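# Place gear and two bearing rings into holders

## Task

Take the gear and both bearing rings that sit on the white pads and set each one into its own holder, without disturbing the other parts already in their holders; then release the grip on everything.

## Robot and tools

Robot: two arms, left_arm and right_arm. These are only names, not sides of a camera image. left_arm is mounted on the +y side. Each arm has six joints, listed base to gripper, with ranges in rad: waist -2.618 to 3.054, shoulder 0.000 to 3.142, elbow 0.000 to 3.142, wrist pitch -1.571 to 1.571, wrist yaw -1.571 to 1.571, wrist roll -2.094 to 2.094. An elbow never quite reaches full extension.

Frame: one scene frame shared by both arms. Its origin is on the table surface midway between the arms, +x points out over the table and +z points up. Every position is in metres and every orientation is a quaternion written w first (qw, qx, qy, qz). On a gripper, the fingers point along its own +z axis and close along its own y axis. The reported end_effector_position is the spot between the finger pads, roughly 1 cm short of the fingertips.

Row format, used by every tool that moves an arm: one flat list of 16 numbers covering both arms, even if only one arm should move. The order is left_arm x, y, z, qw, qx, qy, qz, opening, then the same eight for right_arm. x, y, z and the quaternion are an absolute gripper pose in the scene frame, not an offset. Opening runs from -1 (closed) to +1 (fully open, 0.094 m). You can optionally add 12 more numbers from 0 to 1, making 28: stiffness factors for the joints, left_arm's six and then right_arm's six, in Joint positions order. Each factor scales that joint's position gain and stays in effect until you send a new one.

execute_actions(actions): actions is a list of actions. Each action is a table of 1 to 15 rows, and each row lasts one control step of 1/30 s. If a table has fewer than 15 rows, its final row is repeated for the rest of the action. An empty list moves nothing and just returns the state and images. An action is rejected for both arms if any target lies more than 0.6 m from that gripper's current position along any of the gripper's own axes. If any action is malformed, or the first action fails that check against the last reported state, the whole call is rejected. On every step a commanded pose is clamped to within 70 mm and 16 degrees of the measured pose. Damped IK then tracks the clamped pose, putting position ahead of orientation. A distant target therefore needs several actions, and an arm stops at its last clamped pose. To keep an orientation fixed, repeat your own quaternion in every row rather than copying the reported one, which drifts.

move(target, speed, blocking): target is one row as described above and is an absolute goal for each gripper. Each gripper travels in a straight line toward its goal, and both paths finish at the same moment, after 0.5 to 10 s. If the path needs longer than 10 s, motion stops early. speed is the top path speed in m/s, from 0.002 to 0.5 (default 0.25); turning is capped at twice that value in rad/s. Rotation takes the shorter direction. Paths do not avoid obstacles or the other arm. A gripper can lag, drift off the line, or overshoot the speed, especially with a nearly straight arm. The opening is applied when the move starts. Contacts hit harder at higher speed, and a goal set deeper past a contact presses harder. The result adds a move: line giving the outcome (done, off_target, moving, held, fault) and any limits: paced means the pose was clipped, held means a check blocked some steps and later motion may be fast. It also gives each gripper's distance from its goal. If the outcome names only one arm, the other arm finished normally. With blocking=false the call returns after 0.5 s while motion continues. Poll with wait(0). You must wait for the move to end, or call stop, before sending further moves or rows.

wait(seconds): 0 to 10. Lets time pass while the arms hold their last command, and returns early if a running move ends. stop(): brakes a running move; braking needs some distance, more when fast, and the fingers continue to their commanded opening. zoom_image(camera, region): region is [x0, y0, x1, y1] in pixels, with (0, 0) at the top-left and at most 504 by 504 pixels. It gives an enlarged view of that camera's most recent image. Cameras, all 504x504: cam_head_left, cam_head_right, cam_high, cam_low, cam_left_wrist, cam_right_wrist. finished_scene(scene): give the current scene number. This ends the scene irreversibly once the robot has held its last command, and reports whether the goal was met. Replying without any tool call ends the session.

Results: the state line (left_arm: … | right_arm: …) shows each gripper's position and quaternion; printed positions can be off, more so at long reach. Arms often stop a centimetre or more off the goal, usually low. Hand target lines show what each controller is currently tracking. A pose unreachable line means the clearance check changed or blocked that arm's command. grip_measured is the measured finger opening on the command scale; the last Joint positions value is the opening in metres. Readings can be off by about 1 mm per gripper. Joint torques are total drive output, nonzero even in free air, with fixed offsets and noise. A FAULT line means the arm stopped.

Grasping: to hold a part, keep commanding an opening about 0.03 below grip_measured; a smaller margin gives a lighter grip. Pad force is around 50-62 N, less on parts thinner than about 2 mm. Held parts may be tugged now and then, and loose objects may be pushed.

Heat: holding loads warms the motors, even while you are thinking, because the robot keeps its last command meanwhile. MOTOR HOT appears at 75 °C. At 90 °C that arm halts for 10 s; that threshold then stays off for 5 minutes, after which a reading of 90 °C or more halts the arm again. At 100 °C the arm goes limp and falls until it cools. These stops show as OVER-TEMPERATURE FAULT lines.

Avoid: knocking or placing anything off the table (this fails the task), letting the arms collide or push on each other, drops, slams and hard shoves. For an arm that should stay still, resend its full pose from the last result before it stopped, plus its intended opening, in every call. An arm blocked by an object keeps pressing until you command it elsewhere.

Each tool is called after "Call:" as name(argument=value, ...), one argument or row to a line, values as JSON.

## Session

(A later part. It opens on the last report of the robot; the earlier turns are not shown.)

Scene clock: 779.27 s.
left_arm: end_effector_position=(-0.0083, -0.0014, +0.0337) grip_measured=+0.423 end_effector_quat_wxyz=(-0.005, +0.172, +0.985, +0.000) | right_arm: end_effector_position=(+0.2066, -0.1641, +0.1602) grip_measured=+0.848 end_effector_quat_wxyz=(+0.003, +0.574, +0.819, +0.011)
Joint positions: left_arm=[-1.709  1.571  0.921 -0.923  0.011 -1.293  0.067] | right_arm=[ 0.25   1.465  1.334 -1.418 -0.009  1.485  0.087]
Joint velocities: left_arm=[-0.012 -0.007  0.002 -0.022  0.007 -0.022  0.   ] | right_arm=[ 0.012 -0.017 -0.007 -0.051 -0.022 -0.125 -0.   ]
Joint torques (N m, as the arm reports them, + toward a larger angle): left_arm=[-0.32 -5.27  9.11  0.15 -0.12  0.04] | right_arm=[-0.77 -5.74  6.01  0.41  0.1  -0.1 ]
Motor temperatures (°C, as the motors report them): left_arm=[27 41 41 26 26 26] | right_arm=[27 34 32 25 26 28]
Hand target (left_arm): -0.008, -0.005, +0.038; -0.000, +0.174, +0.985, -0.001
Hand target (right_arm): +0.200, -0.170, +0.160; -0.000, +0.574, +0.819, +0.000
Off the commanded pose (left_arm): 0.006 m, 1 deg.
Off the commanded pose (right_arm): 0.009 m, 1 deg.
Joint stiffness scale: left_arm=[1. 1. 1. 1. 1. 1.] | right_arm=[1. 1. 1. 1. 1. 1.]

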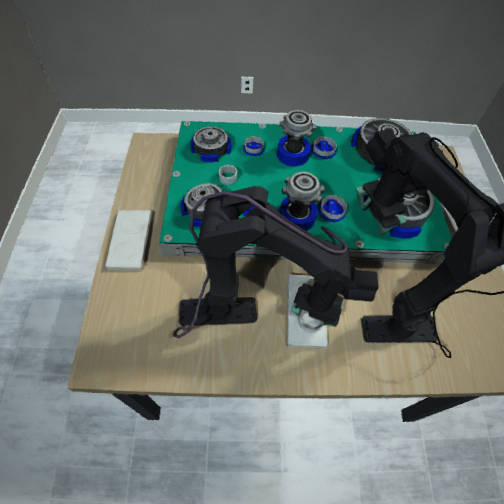

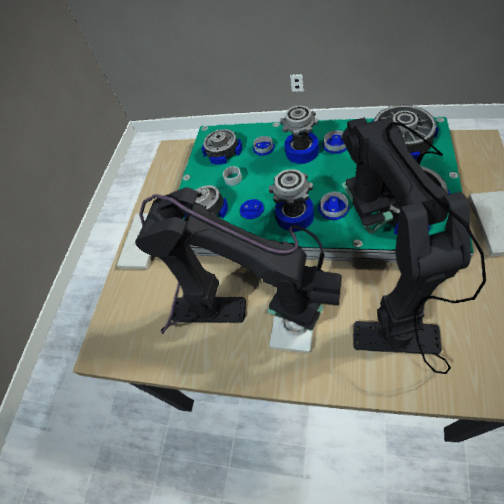

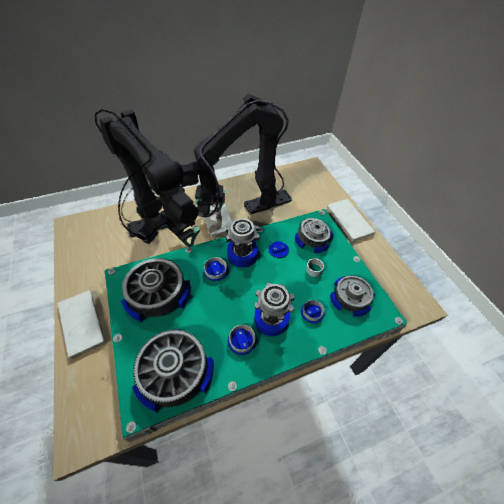

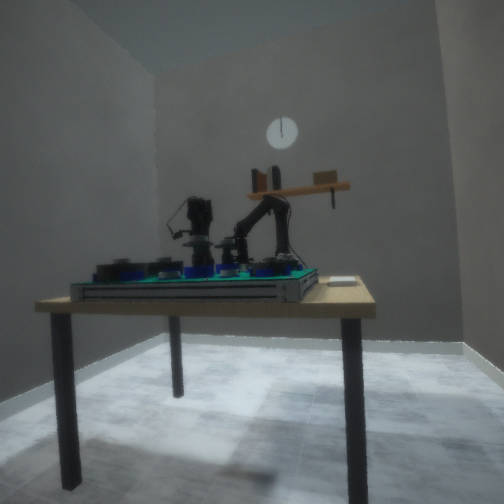

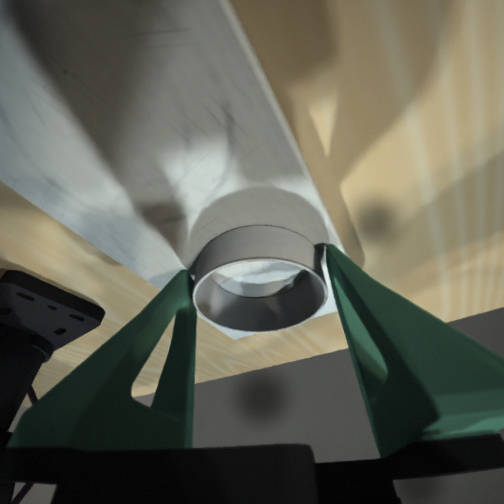

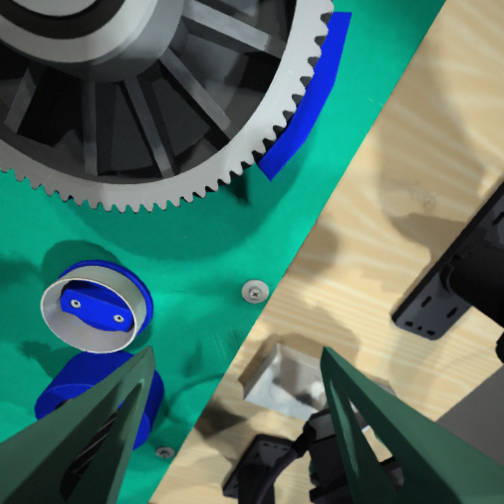

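Call:
execute_actions(
  actions=[
    [[-0.008,-0.005,0.038,0.0,0.174,0.985,-0.001,0.40,0.20,-0.17,0.16,0,0.574,0.819,0,0.85],[-0.008,-0.005,0.038,0.0,0.174,0.985,-0.001,0.38,0.20,-0.17,0.16,0,0.574,0.819,0,0.85],[-0.008,-0.005,0.038,0.0,0.174,0.985,-0.001,0.36,0.20,-0.17,0.16,0,0.574,0.819,0,0.85],[-0.008,-0.005,0.038,0.0,0.174,0.985,-0.001,0.34,0.20,-0.17,0.16,0,0.574,0.819,0,0.85],[-0.008,-0.005,0.038,0.0,0.174,0.985,-0.001,0.33,0.20,-0.17,0.16,0,0.574,0.819,0,0.85],[-0.008,-0.005,0.038,0.0,0.174,0.985,-0.001,0.32,0.20,-0.17,0.16,0,0.574,0.819,0,0.85],[-0.008,-0.005,0.038,0.0,0.174,0.985,-0.001,0.31,0.20,-0.17,0.16,0,0.574,0.819,0,0.85],[-0.008,-0.005,0.038,0.0,0.174,0.985,-0.001,0.30,0.20,-0.17,0.16,0,0.574,0.819,0,0.85],[-0.008,-0.005,0.038,0.0,0.174,0.985,-0.001,0.29,0.20,-0.17,0.16,0,0.574,0.819,0,0.85],[-0.008,-0.005,0.038,0.0,0.174,0.985,-0.001,0.28,0.20,-0.17,0.16,0,0.574,0.819,0,0.85],[-0.008,-0.005,0.038,0.0,0.174,0.985,-0.001,0.27,0.20,-0.17,0.16,0,0.574,0.819,0,0.85],[-0.008,-0.005,0.038,0.0,0.174,0.985,-0.001,0.26,0.20,-0.17,0.16,0,0.574,0.819,0,0.85],[-0.008,-0.005,0.038,0.0,0.174,0.985,-0.001,0.25,0.20,-0.17,0.16,0,0.574,0.819,0,0.85],[-0.008,-0.005,0.038,0.0,0.174,0.985,-0.001,0.24,0.20,-0.17,0.16,0,0.574,0.819,0,0.85]],
    [[-0.008,-0.005,0.038,0.0,0.174,0.985,-0.001,0.24,0.20,-0.17,0.16,0,0.574,0.819,0,0.85]],
  ],
)

Scene clock: 787.87 s.
left_arm: end_effector_position=(-0.0083, -0.0013, +0.0337) grip_measured=+0.291 end_effector_quat_wxyz=(-0.006, +0.172, +0.985, +0.001) | right_arm: end_effector_position=(+0.2066, -0.1641, +0.1602) grip_measured=+0.848 end_effector_quat_wxyz=(+0.003, +0.574, +0.819, +0.011)
Joint positions: left_arm=[-1.709  1.571  0.921 -0.923  0.011 -1.293  0.061] | right_arm=[ 0.25   1.465  1.334 -1.418 -0.009  1.485  0.087]
Joint velocities: left_arm=[-0.002 -0.002 -0.002  0.007 -0.007  0.007  0.   ] | right_arm=[-0.002 -0.002 -0.012 -0.125 -0.022  0.007 -0.001]
Joint torques (N m, as the arm reports them, + toward a larger angle): left_arm=[-0.22 -5.19  9.27  0.13 -0.12  0.04] | right_arm=[-0.77 -5.75  6.    0.41  0.1  -0.1 ]
Motor temperatures (°C, as the motors report them): left_arm=[27 41 41 26 26 26] | right_arm=[27 34 32 25 26 28]
Hand target (left_arm): -0.008, -0.005, +0.038; -0.000, +0.174, +0.985, -0.001
Hand target (right_arm): +0.200, -0.170, +0.160; -0.000, +0.574, +0.819, +0.000
Off the commanded pose (left_arm): 0.006 m, 1 deg.
Off the commanded pose (right_arm): 0.009 m, 1 deg.
Joint stiffness scale: left_arm=[1. 1. 1. 1. 1. 1.] | right_arm=[1. 1. 1. 1. 1. 1.]

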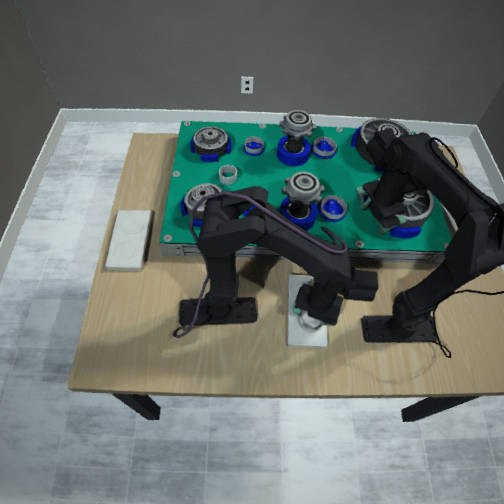

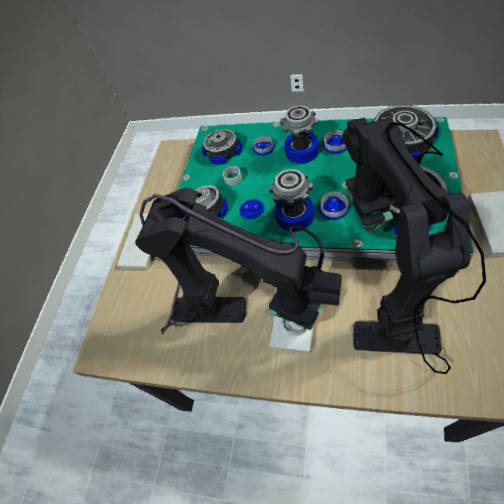

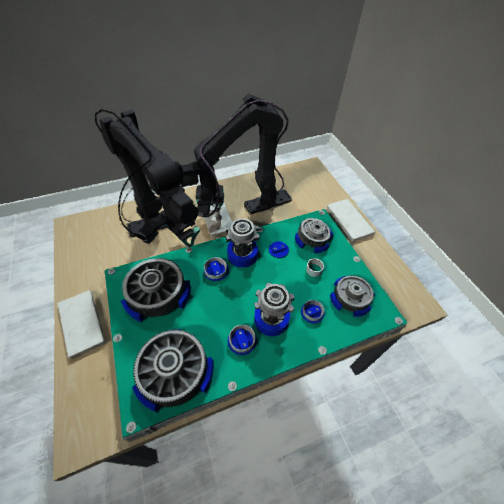

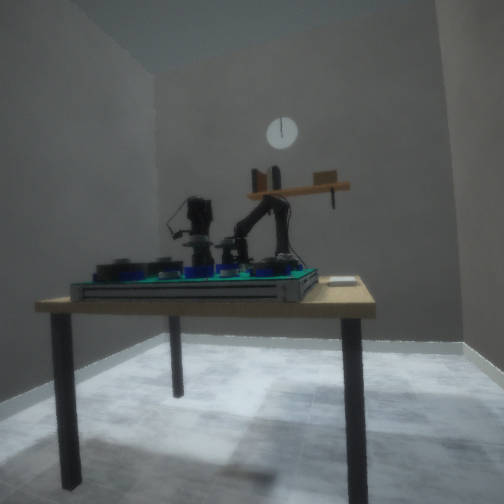

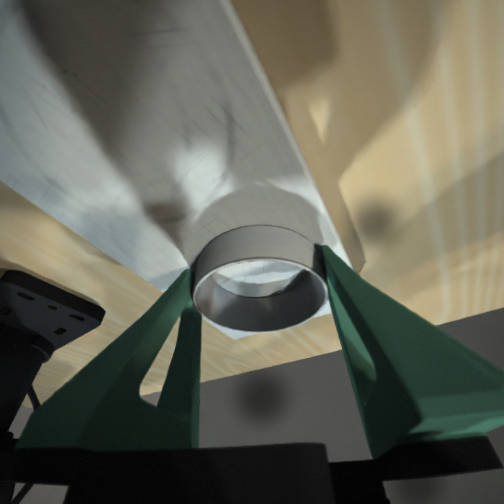

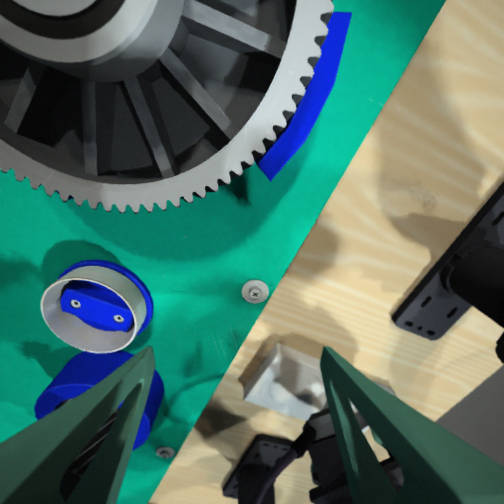

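Call:
move(
  target=[-0.005,0.005,0.13,0,0.174,0.985,0,0.24,0.20,-0.17,0.16,0,0.574,0.819,0,0.85],
  speed=0.15,
)

Call:
move(
  target=[0.22,0.17,0.13,0,-0.174,0.985,0,0.24,0.20,-0.17,0.16,0,0.574,0.819,0,0.85],
  speed=0.22,
)

Call:
move(
  target=[0.309,0.1633,0.115,0,-0.174,0.985,0,0.24,0.20,-0.17,0.16,0,0.574,0.819,0,0.85],
  speed=0.12,
)

Scene clock: 793.90 s.
left_arm: end_effector_position=(-0.0078, +0.0067, +0.1189) grip_measured=+0.291 end_effector_quat_wxyz=(-0.007, +0.172, +0.985, +0.015) | right_arm: end_effector_position=(+0.2066, -0.1641, +0.1602) grip_measured=+0.848 end_effector_quat_wxyz=(+0.003, +0.574, +0.819, +0.011)
Joint positions: left_arm=[-1.709  1.489  1.191 -1.303  0.011 -1.292  0.061] | right_arm=[ 0.25   1.465  1.334 -1.418 -0.009  1.485  0.087]
Joint velocities: left_arm=[ 0.002 -0.002 -0.012 -0.007 -0.022 -0.007  0.001] | right_arm=[ 0.002 -0.002 -0.022 -0.022  0.066 -0.022 -0.   ]
Joint torques (N m, as the arm reports them, + toward a larger angle): left_arm=[ 0.3  -6.91  9.7   0.07 -0.13  0.1 ] | right_arm=[-0.77 -5.74  6.01  0.41  0.1  -0.1 ]
Motor temperatures (°C, as the motors report them): left_arm=[27 42 42 26 26 26] | right_arm=[27 34 32 25 26 28]
Hand target (left_arm): -0.005, +0.005, +0.130; +0.000, +0.174, +0.985, -0.000
Hand target (right_arm): +0.200, -0.170, +0.160; -0.000, +0.574, +0.819, +0.000
Off the commanded pose (left_arm): 0.012 m, 2 deg.
Off the commanded pose (right_arm): 0.009 m, 1 deg.
Joint stiffness scale: left_arm=[1. 1. 1. 1. 1. 1.] | right_arm=[1. 1. 1. 1. 1. 1.]
move: off_target (left_arm)

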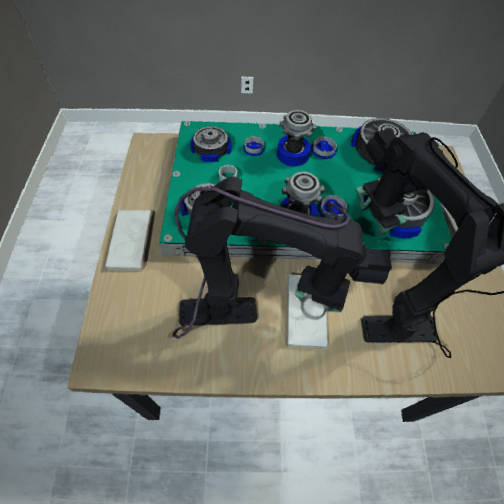

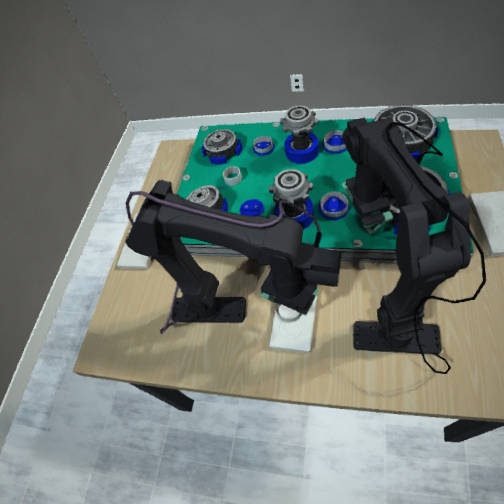

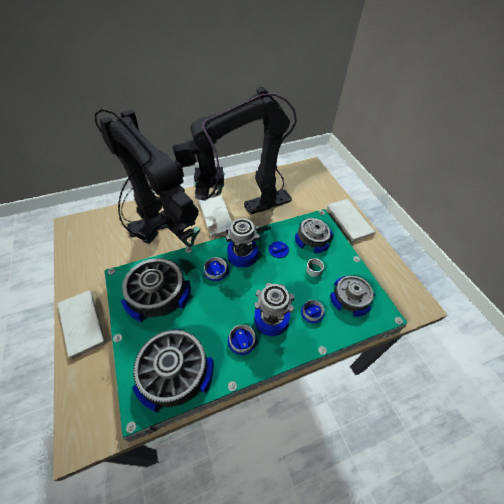

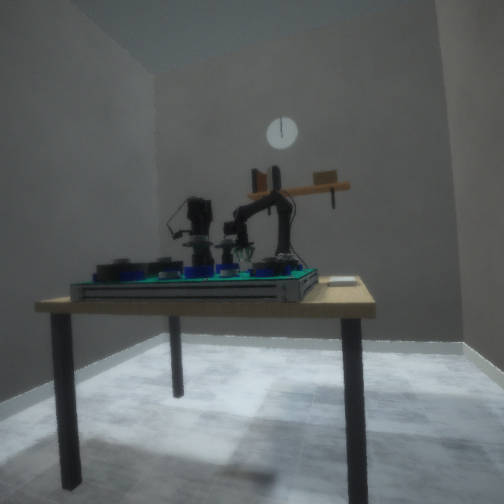

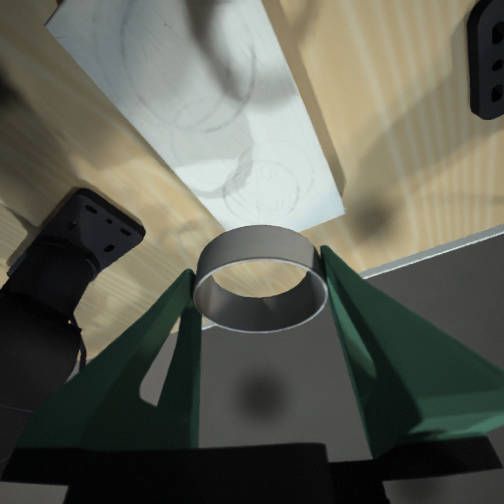

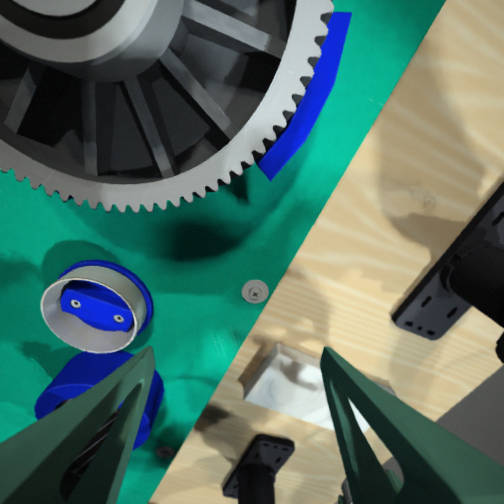

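Scene clock: 796.00 s.
left_arm: end_effector_position=(+0.2138, +0.1791, +0.1263) grip_measured=+0.291 end_effector_quat_wxyz=(-0.008, -0.175, +0.984, +0.012) | right_arm: end_effector_position=(+0.2066, -0.1641, +0.1602) grip_measured=+0.848 end_effector_quat_wxyz=(+0.003, +0.574, +0.819, +0.011)
Joint positions: left_arm=[-0.414  1.383  1.129 -1.345 -0.013 -0.696  0.061] | right_arm=[ 0.25   1.465  1.334 -1.418 -0.009  1.485  0.087]
Joint velocities: left_arm=[ 0.017 -0.017 -0.007  0.037  0.066 -0.007  0.   ] | right_arm=[-0.002  0.002 -0.002 -0.007 -0.022 -0.022 -0.001]
Joint torques (N m, as the arm reports them, + toward a larger angle): left_arm=[ 0.59 -3.13 10.09  0.27 -0.07  0.12] | right_arm=[-0.78 -5.75  6.02  0.41  0.1  -0.1 ]
Motor temperatures (°C, as the motors report them): left_arm=[27 42 42 26 26 26] | right_arm=[27 34 32 25 26 28]
Hand target (left_arm): +0.222, +0.178, +0.130; +0.001, -0.174, +0.985, +0.009
Hand target (right_arm): +0.200, -0.170, +0.160; -0.000, +0.574, +0.819, +0.000
Off the commanded pose (left_arm): 0.012 m, 2 deg.
Off the commanded pose (right_arm): 0.009 m, 1 deg.
Joint stiffness scale: left_arm=[1. 1. 1. 1. 1. 1.] | right_arm=[1. 1. 1. 1. 1. 1.]
move: off_target (left_arm)

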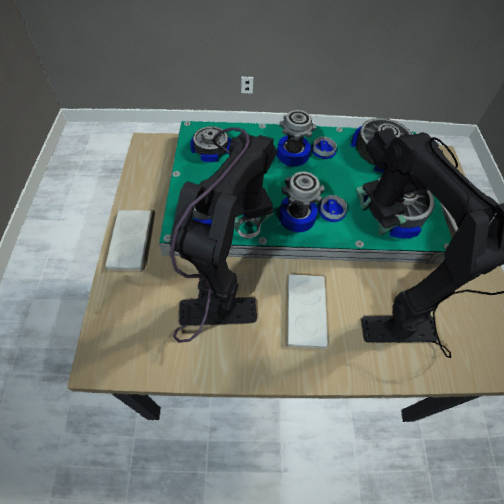

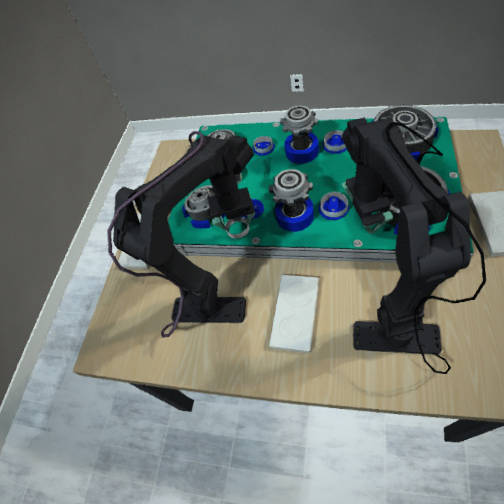

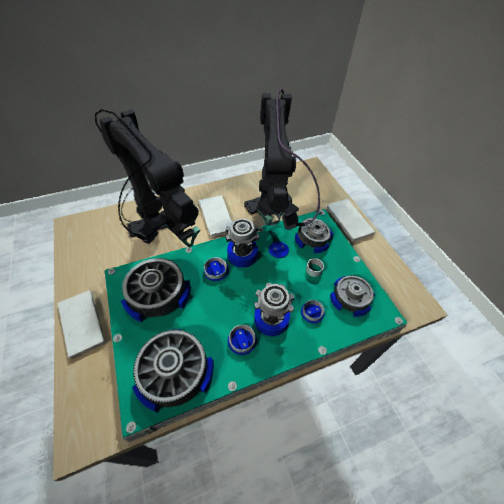

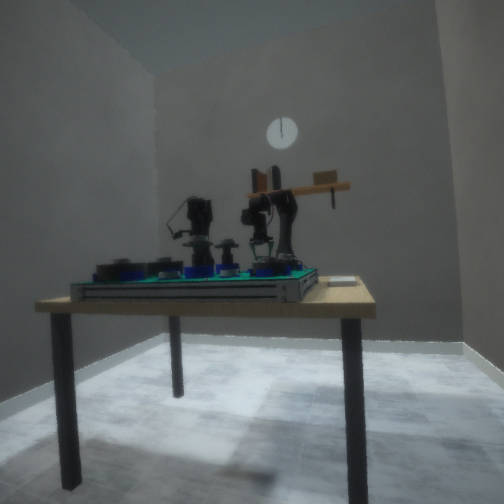

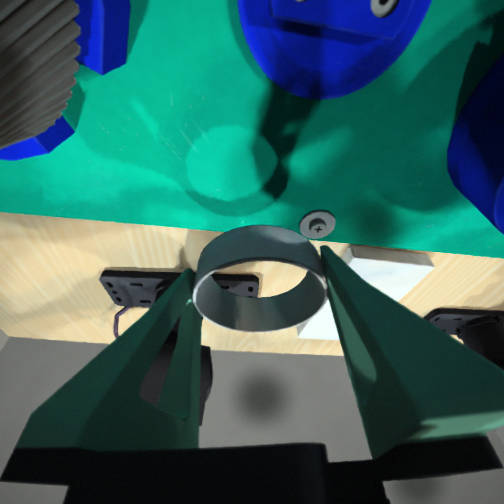

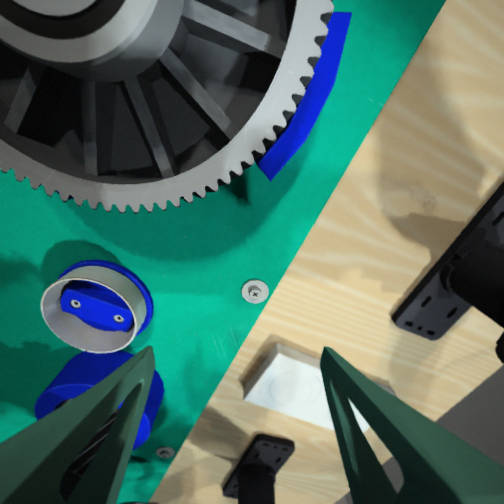

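Scene clock: 797.17 s.
left_arm: end_effector_position=(+0.3001, +0.1652, +0.1096) grip_measured=+0.291 end_effector_quat_wxyz=(-0.010, -0.173, +0.985, +0.008) | right_arm: end_effector_position=(+0.2066, -0.1641, +0.1602) grip_measured=+0.848 end_effector_quat_wxyz=(+0.003, +0.574, +0.819, +0.011)
Joint positions: left_arm=[-0.357  1.714  1.386 -1.268 -0.006 -0.635  0.061] | right_arm=[ 0.25   1.465  1.334 -1.418 -0.009  1.485  0.087]
Joint velocities: left_arm=[-0.007 -0.007  0.002 -0.022  0.037 -0.022 -0.   ] | right_arm=[-0.007 -0.022  0.022 -0.037 -0.007 -0.007 -0.001]
Joint torques (N m, as the arm reports them, + toward a larger angle): left_arm=[ 0.71 -6.43 10.17  0.27  0.03  0.08] | right_arm=[-0.78 -5.74  6.01  0.41  0.1  -0.09]
Motor temperatures (°C, as the motors report them): left_arm=[27 41 42 26 26 26] | right_arm=[27 34 32 25 26 28]
Hand target (left_arm): +0.309, +0.165, +0.114; -0.000, -0.174, +0.985, +0.001
Hand target (right_arm): +0.200, -0.170, +0.160; -0.000, +0.574, +0.819, +0.000
Off the commanded pose (left_arm): 0.011 m, 1 deg.
Off the commanded pose (right_arm): 0.009 m, 1 deg.
Joint stiffness scale: left_arm=[1. 1. 1. 1. 1. 1.] | right_arm=[1. 1. 1. 1. 1. 1.]
move: off_target (left_arm)

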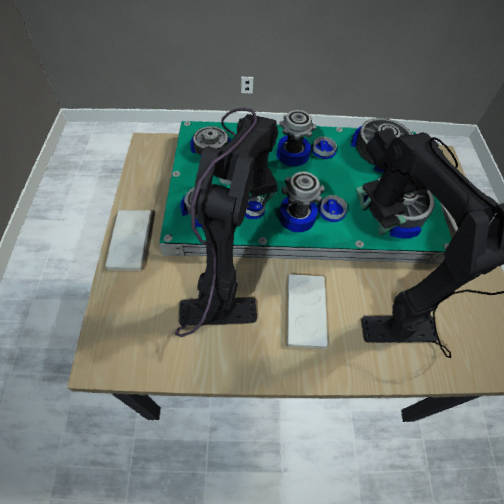

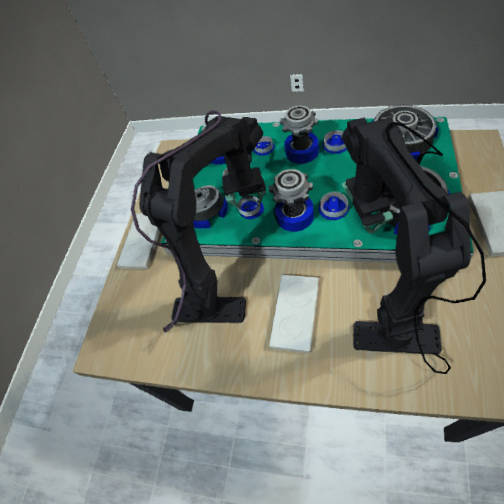

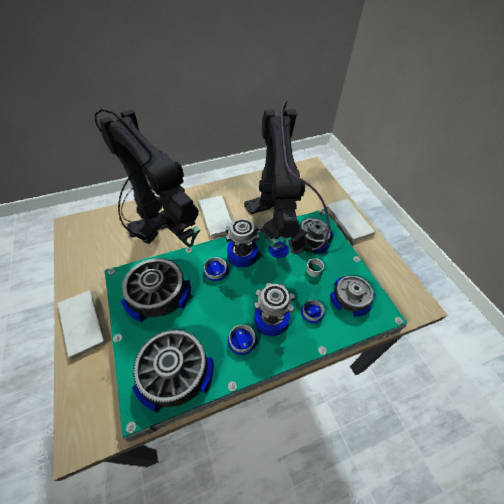

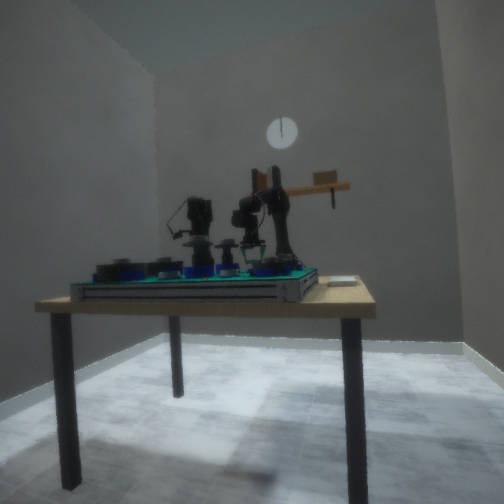

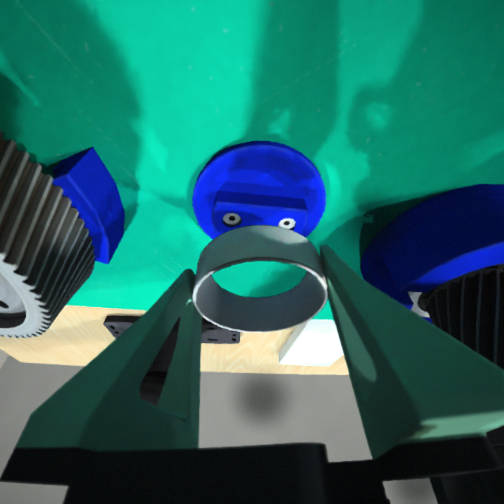

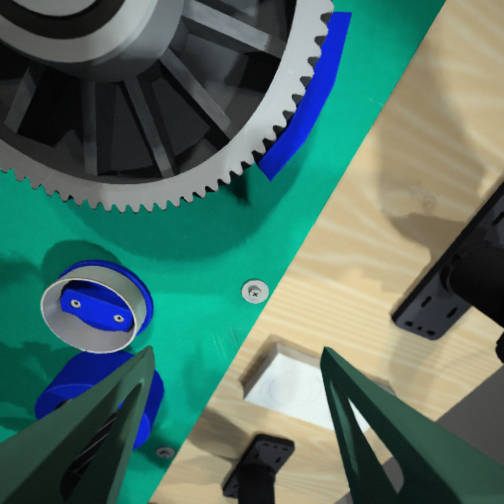

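Call:
execute_actions(
  actions=[
    [[0.3095,0.1648,0.1135,0.0,-0.174,0.985,0.0,0.24,0.20,-0.17,0.16,0,0.574,0.819,0,0.85],[0.310,0.1646,0.113,0.001,-0.174,0.985,0.0,0.24,0.20,-0.17,0.16,0,0.574,0.819,0,0.85],[0.3105,0.1644,0.1125,0.001,-0.174,0.985,-0.001,0.24,0.20,-0.17,0.16,0,0.574,0.819,0,0.85],[0.311,0.1642,0.112,0.002,-0.174,0.985,-0.001,0.24,0.20,-0.17,0.16,0,0.574,0.819,0,0.85],[0.3115,0.1640,0.1115,0.002,-0.174,0.985,-0.001,0.24,0.20,-0.17,0.16,0,0.574,0.819,0,0.85],[0.312,0.1638,0.111,0.003,-0.174,0.985,-0.002,0.24,0.20,-0.17,0.16,0,0.574,0.819,0,0.85],[0.3125,0.1636,0.1105,0.003,-0.174,0.985,-0.002,0.24,0.20,-0.17,0.16,0,0.574,0.819,0,0.85],[0.313,0.1634,0.110,0.004,-0.174,0.985,-0.002,0.24,0.20,-0.17,0.16,0,0.574,0.819,0,0.85],[0.3135,0.1632,0.1095,0.004,-0.174,0.985,-0.0025,0.24,0.20,-0.17,0.16,0,0.574,0.819,0,0.85],[0.314,0.1630,0.109,0.0043,-0.174,0.985,-0.0025,0.24,0.20,-0.17,0.16,0,0.574,0.819,0,0.85],[0.314,0.1630,0.108,0.0043,-0.174,0.985,-0.0025,0.24,0.20,-0.17,0.16,0,0.574,0.819,0,0.85],[0.314,0.1630,0.107,0.0043,-0.174,0.985,-0.0025,0.24,0.20,-0.17,0.16,0,0.574,0.819,0,0.85],[0.314,0.1630,0.106,0.0043,-0.174,0.985,-0.0025,0.24,0.20,-0.17,0.16,0,0.574,0.819,0,0.85]],
    [[0.314,0.1630,0.106,0.0043,-0.174,0.985,-0.0025,0.24,0.20,-0.17,0.16,0,0.574,0.819,0,0.85]],
  ],
)

Scene clock: 812.67 s.
left_arm: end_effector_position=(+0.3072, +0.1627, +0.1095) grip_measured=+0.291 end_effector_quat_wxyz=(+0.003, -0.173, +0.985, +0.000) | right_arm: end_effector_position=(+0.2066, -0.1641, +0.1602) grip_measured=+0.848 end_effector_quat_wxyz=(+0.003, +0.574, +0.819, +0.011)
Joint positions: left_arm=[-0.357  1.714  1.386 -1.238 -0.004 -0.633  0.061] | right_arm=[ 0.25   1.465  1.334 -1.418 -0.009  1.485  0.087]
Joint velocities: left_arm=[ 0.012 -0.002 -0.037  0.007  0.037  0.022 -0.001] | right_arm=[ 0.002 -0.017  0.012  0.007 -0.037  0.007 -0.   ]
Joint torques (N m, as the arm reports them, + toward a larger angle): left_arm=[ 0.55 -5.64  8.59  0.44  0.04  0.12] | right_arm=[-0.77 -5.74  6.03  0.41  0.11 -0.1 ]
Motor temperatures (°C, as the motors report them): left_arm=[27 42 42 26 26 26] | right_arm=[27 34 32 25 26 28]
Hand target (left_arm): +0.314, +0.163, +0.106; +0.004, -0.174, +0.985, -0.002
Hand target (right_arm): +0.200, -0.170, +0.160; -0.000, +0.574, +0.819, +0.000
Off the commanded pose (left_arm): 0.008 m, 0 deg.
Off the commanded pose (right_arm): 0.009 m, 1 deg.
Joint stiffness scale: left_arm=[1. 1. 1. 1. 1. 1.] | right_arm=[1. 1. 1. 1. 1. 1.]

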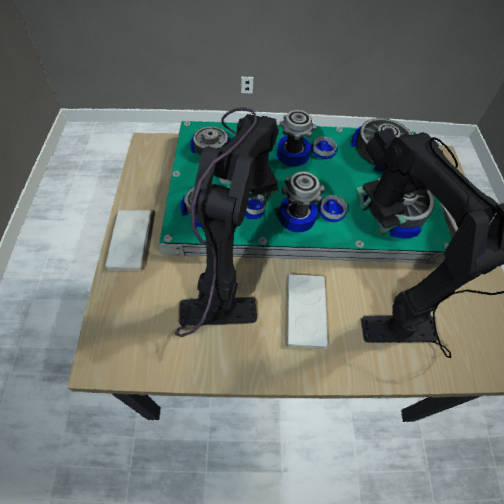

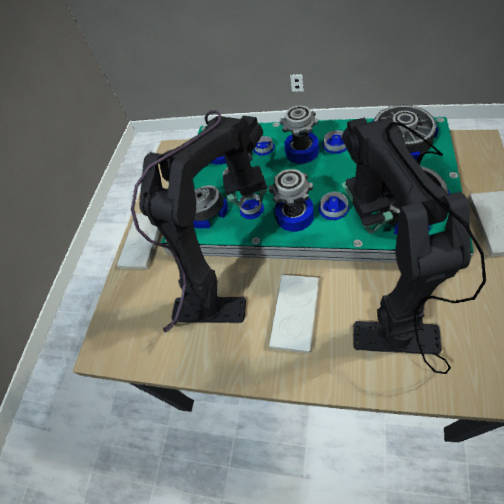

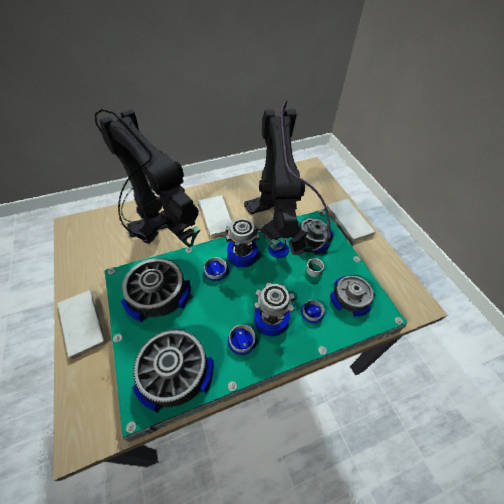

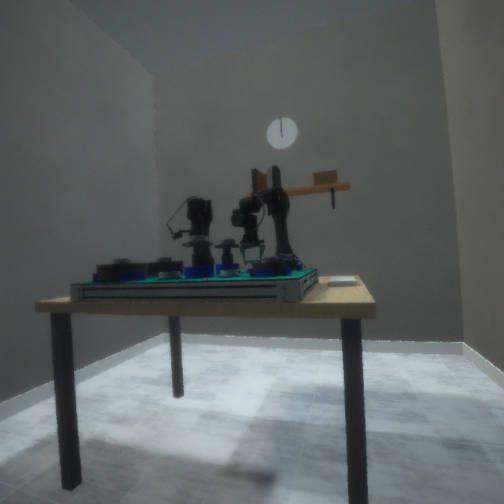

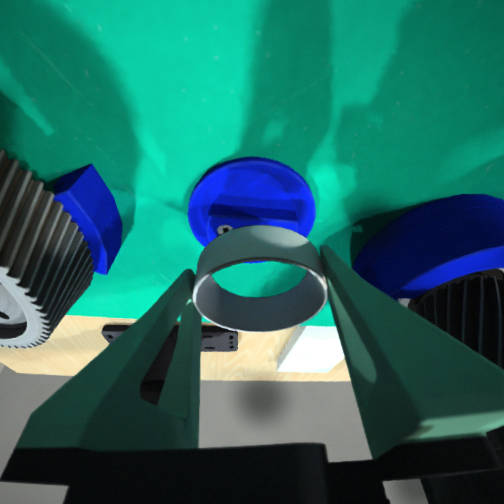

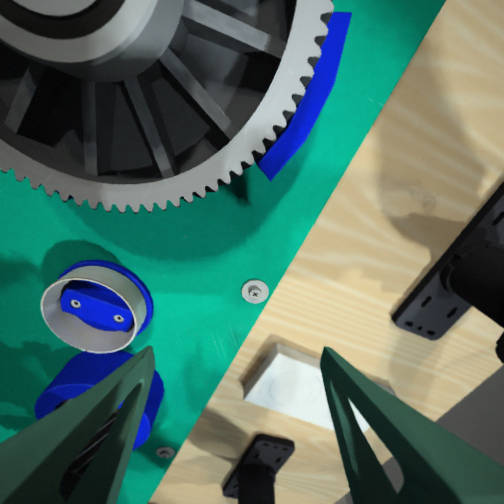

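Call:
execute_actions(
  actions=[
    [[0.3133,0.1636,0.105,0.0026,-0.174,0.985,-0.0015,0.24,0.20,-0.17,0.16,0,0.574,0.819,0,0.85],[0.3126,0.1643,0.104,0.0009,-0.174,0.985,-0.0005,0.24,0.20,-0.17,0.16,0,0.574,0.819,0,0.85],[0.3119,0.1650,0.103,-0.0009,-0.174,0.985,0.0005,0.24,0.20,-0.17,0.16,0,0.574,0.819,0,0.85],[0.3111,0.1658,0.1018,-0.0026,-0.174,0.985,0.0015,0.24,0.20,-0.17,0.16,0,0.574,0.819,0,0.85],[0.3104,0.1666,0.1007,-0.0043,-0.174,0.985,0.0025,0.24,0.20,-0.17,0.16,0,0.574,0.819,0,0.85],[0.3104,0.1666,0.0997,-0.0043,-0.174,0.985,0.0025,0.24,0.20,-0.17,0.16,0,0.574,0.819,0,0.85],[0.3104,0.1666,0.0987,-0.0043,-0.174,0.985,0.0025,0.24,0.20,-0.17,0.16,0,0.574,0.819,0,0.85],[0.3104,0.1666,0.0977,-0.0043,-0.174,0.985,0.0025,0.24,0.20,-0.17,0.16,0,0.574,0.819,0,0.85],[0.3104,0.1666,0.0967,-0.0043,-0.174,0.985,0.0025,0.24,0.20,-0.17,0.16,0,0.574,0.819,0,0.85],[0.3104,0.1666,0.0957,-0.0043,-0.174,0.985,0.0025,0.24,0.20,-0.17,0.16,0,0.574,0.819,0,0.85],[0.3104,0.1666,0.0947,-0.0043,-0.174,0.985,0.0025,0.24,0.20,-0.17,0.16,0,0.574,0.819,0,0.85],[0.3104,0.1666,0.0937,-0.0043,-0.174,0.985,0.0025,0.24,0.20,-0.17,0.16,0,0.574,0.819,0,0.85],[0.3104,0.1666,0.0927,-0.0043,-0.174,0.985,0.0025,0.24,0.20,-0.17,0.16,0,0.574,0.819,0,0.85]],
    [[0.3104,0.1666,0.0927,-0.0043,-0.174,0.985,0.0025,0.24,0.20,-0.17,0.16,0,0.574,0.819,0,0.85]],
  ],
)

Scene clock: 822.37 s.
left_arm: end_effector_position=(+0.3080, +0.1647, +0.0970) grip_measured=+0.291 end_effector_quat_wxyz=(-0.004, -0.173, +0.985, +0.004) | right_arm: end_effector_position=(+0.2066, -0.1641, +0.1602) grip_measured=+0.848 end_effector_quat_wxyz=(+0.003, +0.574, +0.819, +0.011)
Joint positions: left_arm=[-0.35   1.734  1.359 -1.206 -0.003 -0.626  0.061] | right_arm=[ 0.25   1.465  1.334 -1.418 -0.009  1.485  0.087]
Joint velocities: left_arm=[-0.022 -0.012 -0.022  0.037 -0.037  0.007 -0.   ] | right_arm=[-0.002  0.007 -0.007 -0.007 -0.022  0.022 -0.001]
Joint torques (N m, as the arm reports them, + toward a larger angle): left_arm=[ 0.7  -6.73  6.91  0.39  0.03  0.11] | right_arm=[-0.77 -5.74  6.02  0.41  0.1  -0.1 ]
Motor temperatures (°C, as the motors report them): left_arm=[27 42 42 26 26 26] | right_arm=[27 34 32 25 26 28]
Hand target (left_arm): +0.310, +0.167, +0.093; -0.004, -0.174, +0.985, +0.003
Hand target (right_arm): +0.200, -0.170, +0.160; -0.000, +0.574, +0.819, +0.000
Off the commanded pose (left_arm): 0.005 m, 0 deg.
Off the commanded pose (right_arm): 0.009 m, 1 deg.
Joint stiffness scale: left_arm=[1. 1. 1. 1. 1. 1.] | right_arm=[1. 1. 1. 1. 1. 1.]

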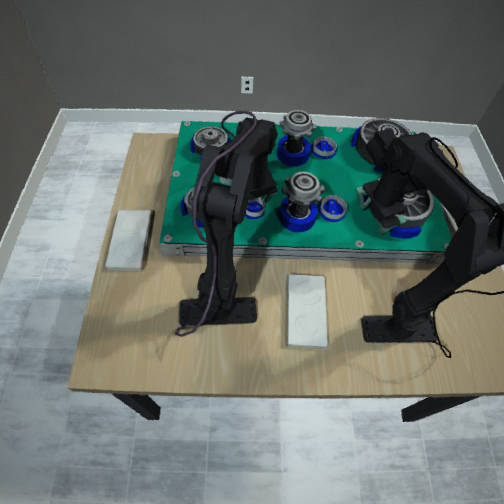

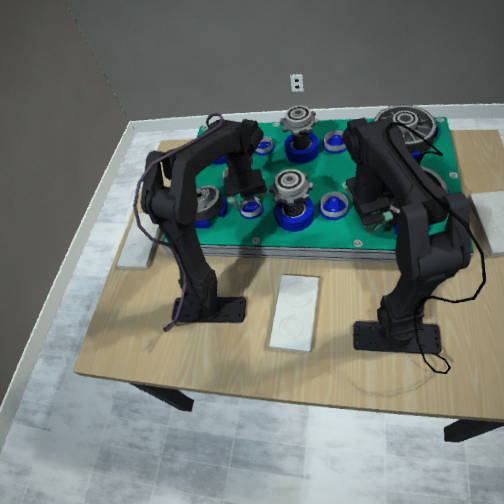

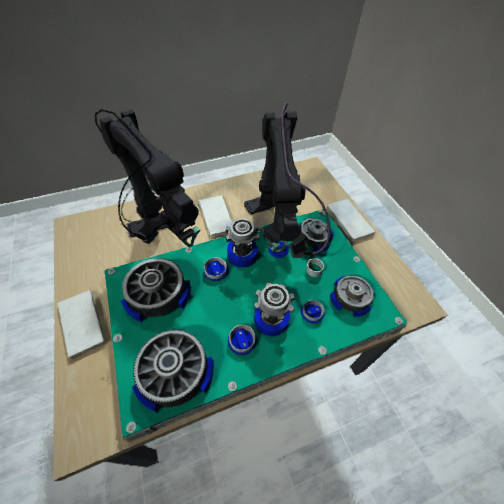

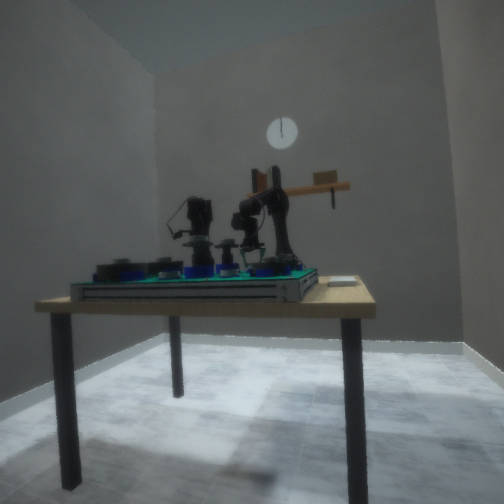

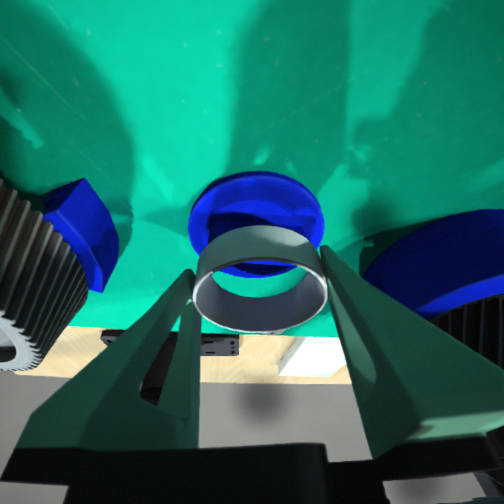

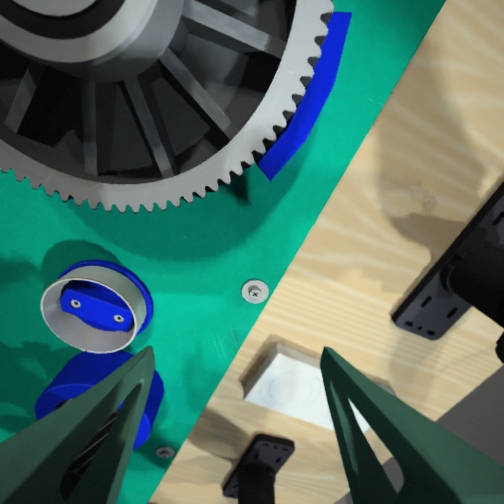

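Call:
zoom_image(
  camera="cam_left_wrist",
  region=[170, 160, 350, 340],
)

Region (170, 160, 350, 340) of cam_left_wrist's 504x504 image, scaled by 2.800, with more detail than that image has.

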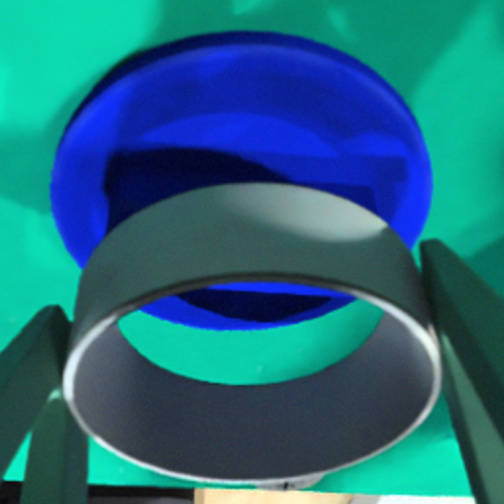

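Call:
execute_actions(
  actions=[
    [[0.3110,0.1664,0.0927,-0.0033,-0.174,0.985,0.0019,0.24,0.20,-0.17,0.16,0,0.574,0.819,0,0.85],[0.3116,0.1662,0.0927,-0.0022,-0.174,0.985,0.0013,0.24,0.20,-0.17,0.16,0,0.574,0.819,0,0.85],[0.3122,0.1660,0.0927,-0.0012,-0.174,0.985,0.0007,0.24,0.20,-0.17,0.16,0,0.574,0.819,0,0.85],[0.3128,0.1658,0.0927,-0.0001,-0.174,0.985,0.0001,0.24,0.20,-0.17,0.16,0,0.574,0.819,0,0.85],[0.3133,0.1657,0.0927,0.0009,-0.174,0.985,-0.0005,0.24,0.20,-0.17,0.16,0,0.574,0.819,0,0.85],[0.3133,0.1657,0.0922,0.0009,-0.174,0.985,-0.0005,0.24,0.20,-0.17,0.16,0,0.574,0.819,0,0.85],[0.3133,0.1657,0.0917,0.0009,-0.174,0.985,-0.0005,0.24,0.20,-0.17,0.16,0,0.574,0.819,0,0.85],[0.3133,0.1657,0.0912,0.0009,-0.174,0.985,-0.0005,0.24,0.20,-0.17,0.16,0,0.574,0.819,0,0.85],[0.3133,0.1657,0.0907,0.0009,-0.174,0.985,-0.0005,0.24,0.20,-0.17,0.16,0,0.574,0.819,0,0.85],[0.3133,0.1657,0.0902,0.0009,-0.174,0.985,-0.0005,0.24,0.20,-0.17,0.16,0,0.574,0.819,0,0.85],[0.3133,0.1657,0.0897,0.0009,-0.174,0.985,-0.0005,0.24,0.20,-0.17,0.16,0,0.574,0.819,0,0.85]],
    [[0.3133,0.1657,0.0897,0.0009,-0.174,0.985,-0.0005,0.24,0.20,-0.17,0.16,0,0.574,0.819,0,0.85]],
  ],
)

Scene clock: 861.07 s.
left_arm: end_effector_position=(+0.3134, +0.1631, +0.0970) grip_measured=+0.291 end_effector_quat_wxyz=(+0.007, -0.173, +0.985, -0.001) | right_arm: end_effector_position=(+0.2066, -0.1641, +0.1602) grip_measured=+0.848 end_effector_quat_wxyz=(+0.003, +0.574, +0.819, +0.011)
Joint positions: left_arm=[-0.35   1.734  1.359 -1.183 -0.003 -0.626  0.061] | right_arm=[ 0.25   1.465  1.334 -1.418 -0.009  1.485  0.087]
Joint velocities: left_arm=[-0.002 -0.002 -0.012  0.007 -0.066  0.051  0.   ] | right_arm=[ 0.012 -0.012 -0.007  0.037 -0.066  0.007  0.   ]
Joint torques (N m, as the arm reports them, + toward a larger angle): left_arm=[ 0.63 -6.56  5.93  0.41  0.04  0.12] | right_arm=[-0.76 -5.74  6.01  0.41  0.1  -0.09]
Motor temperatures (°C, as the motors report them): left_arm=[27 42 40 26 26 26] | right_arm=[27 34 32 25 26 28]
Hand target (left_arm): +0.313, +0.166, +0.090; +0.001, -0.174, +0.985, -0.000
Hand target (right_arm): +0.200, -0.170, +0.160; -0.000, +0.574, +0.819, +0.000
Off the commanded pose (left_arm): 0.008 m, 1 deg.
Off the commanded pose (right_arm): 0.009 m, 1 deg.
Joint stiffness scale: left_arm=[1. 1. 1. 1. 1. 1.] | right_arm=[1. 1. 1. 1. 1. 1.]

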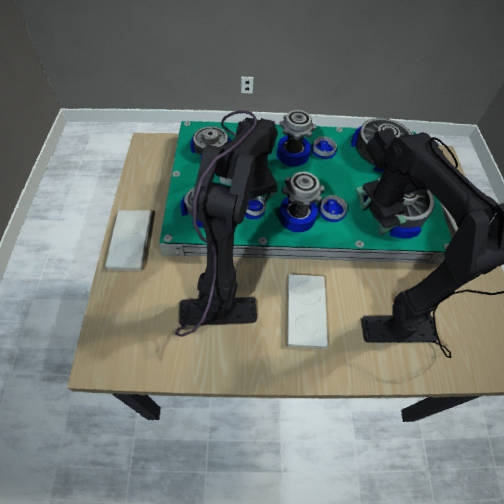

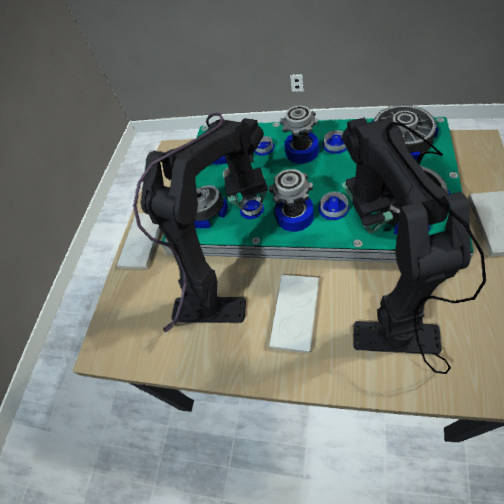

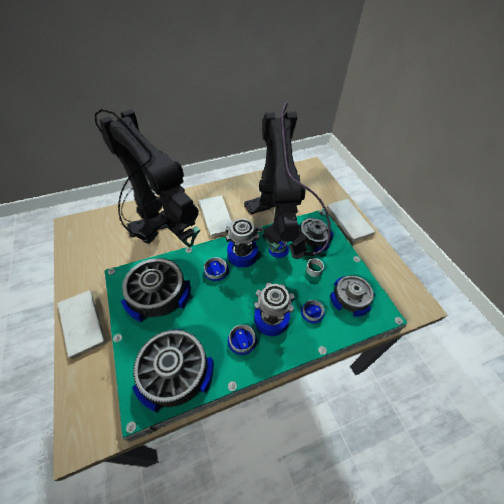

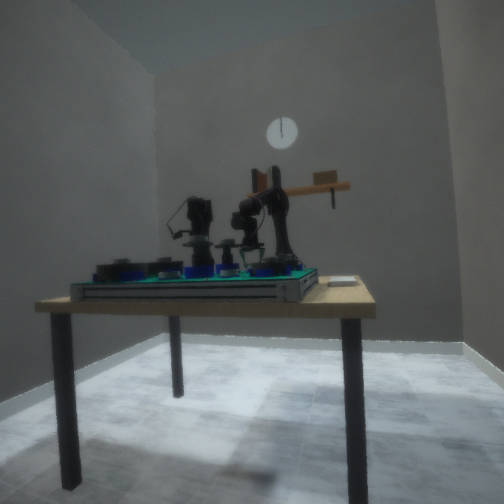

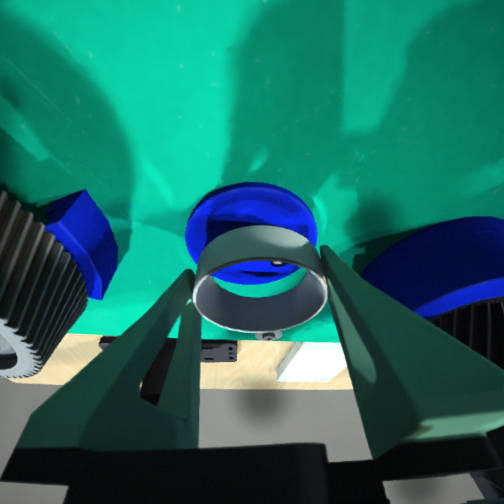

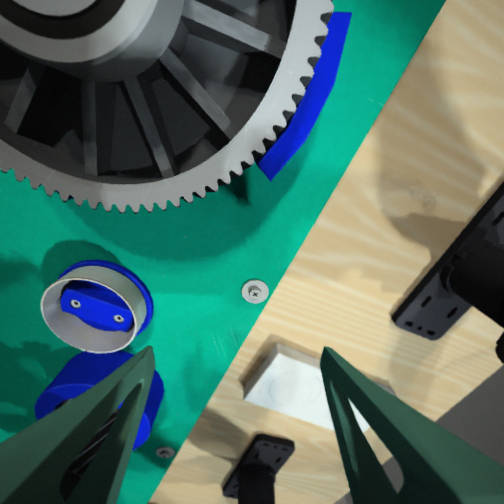

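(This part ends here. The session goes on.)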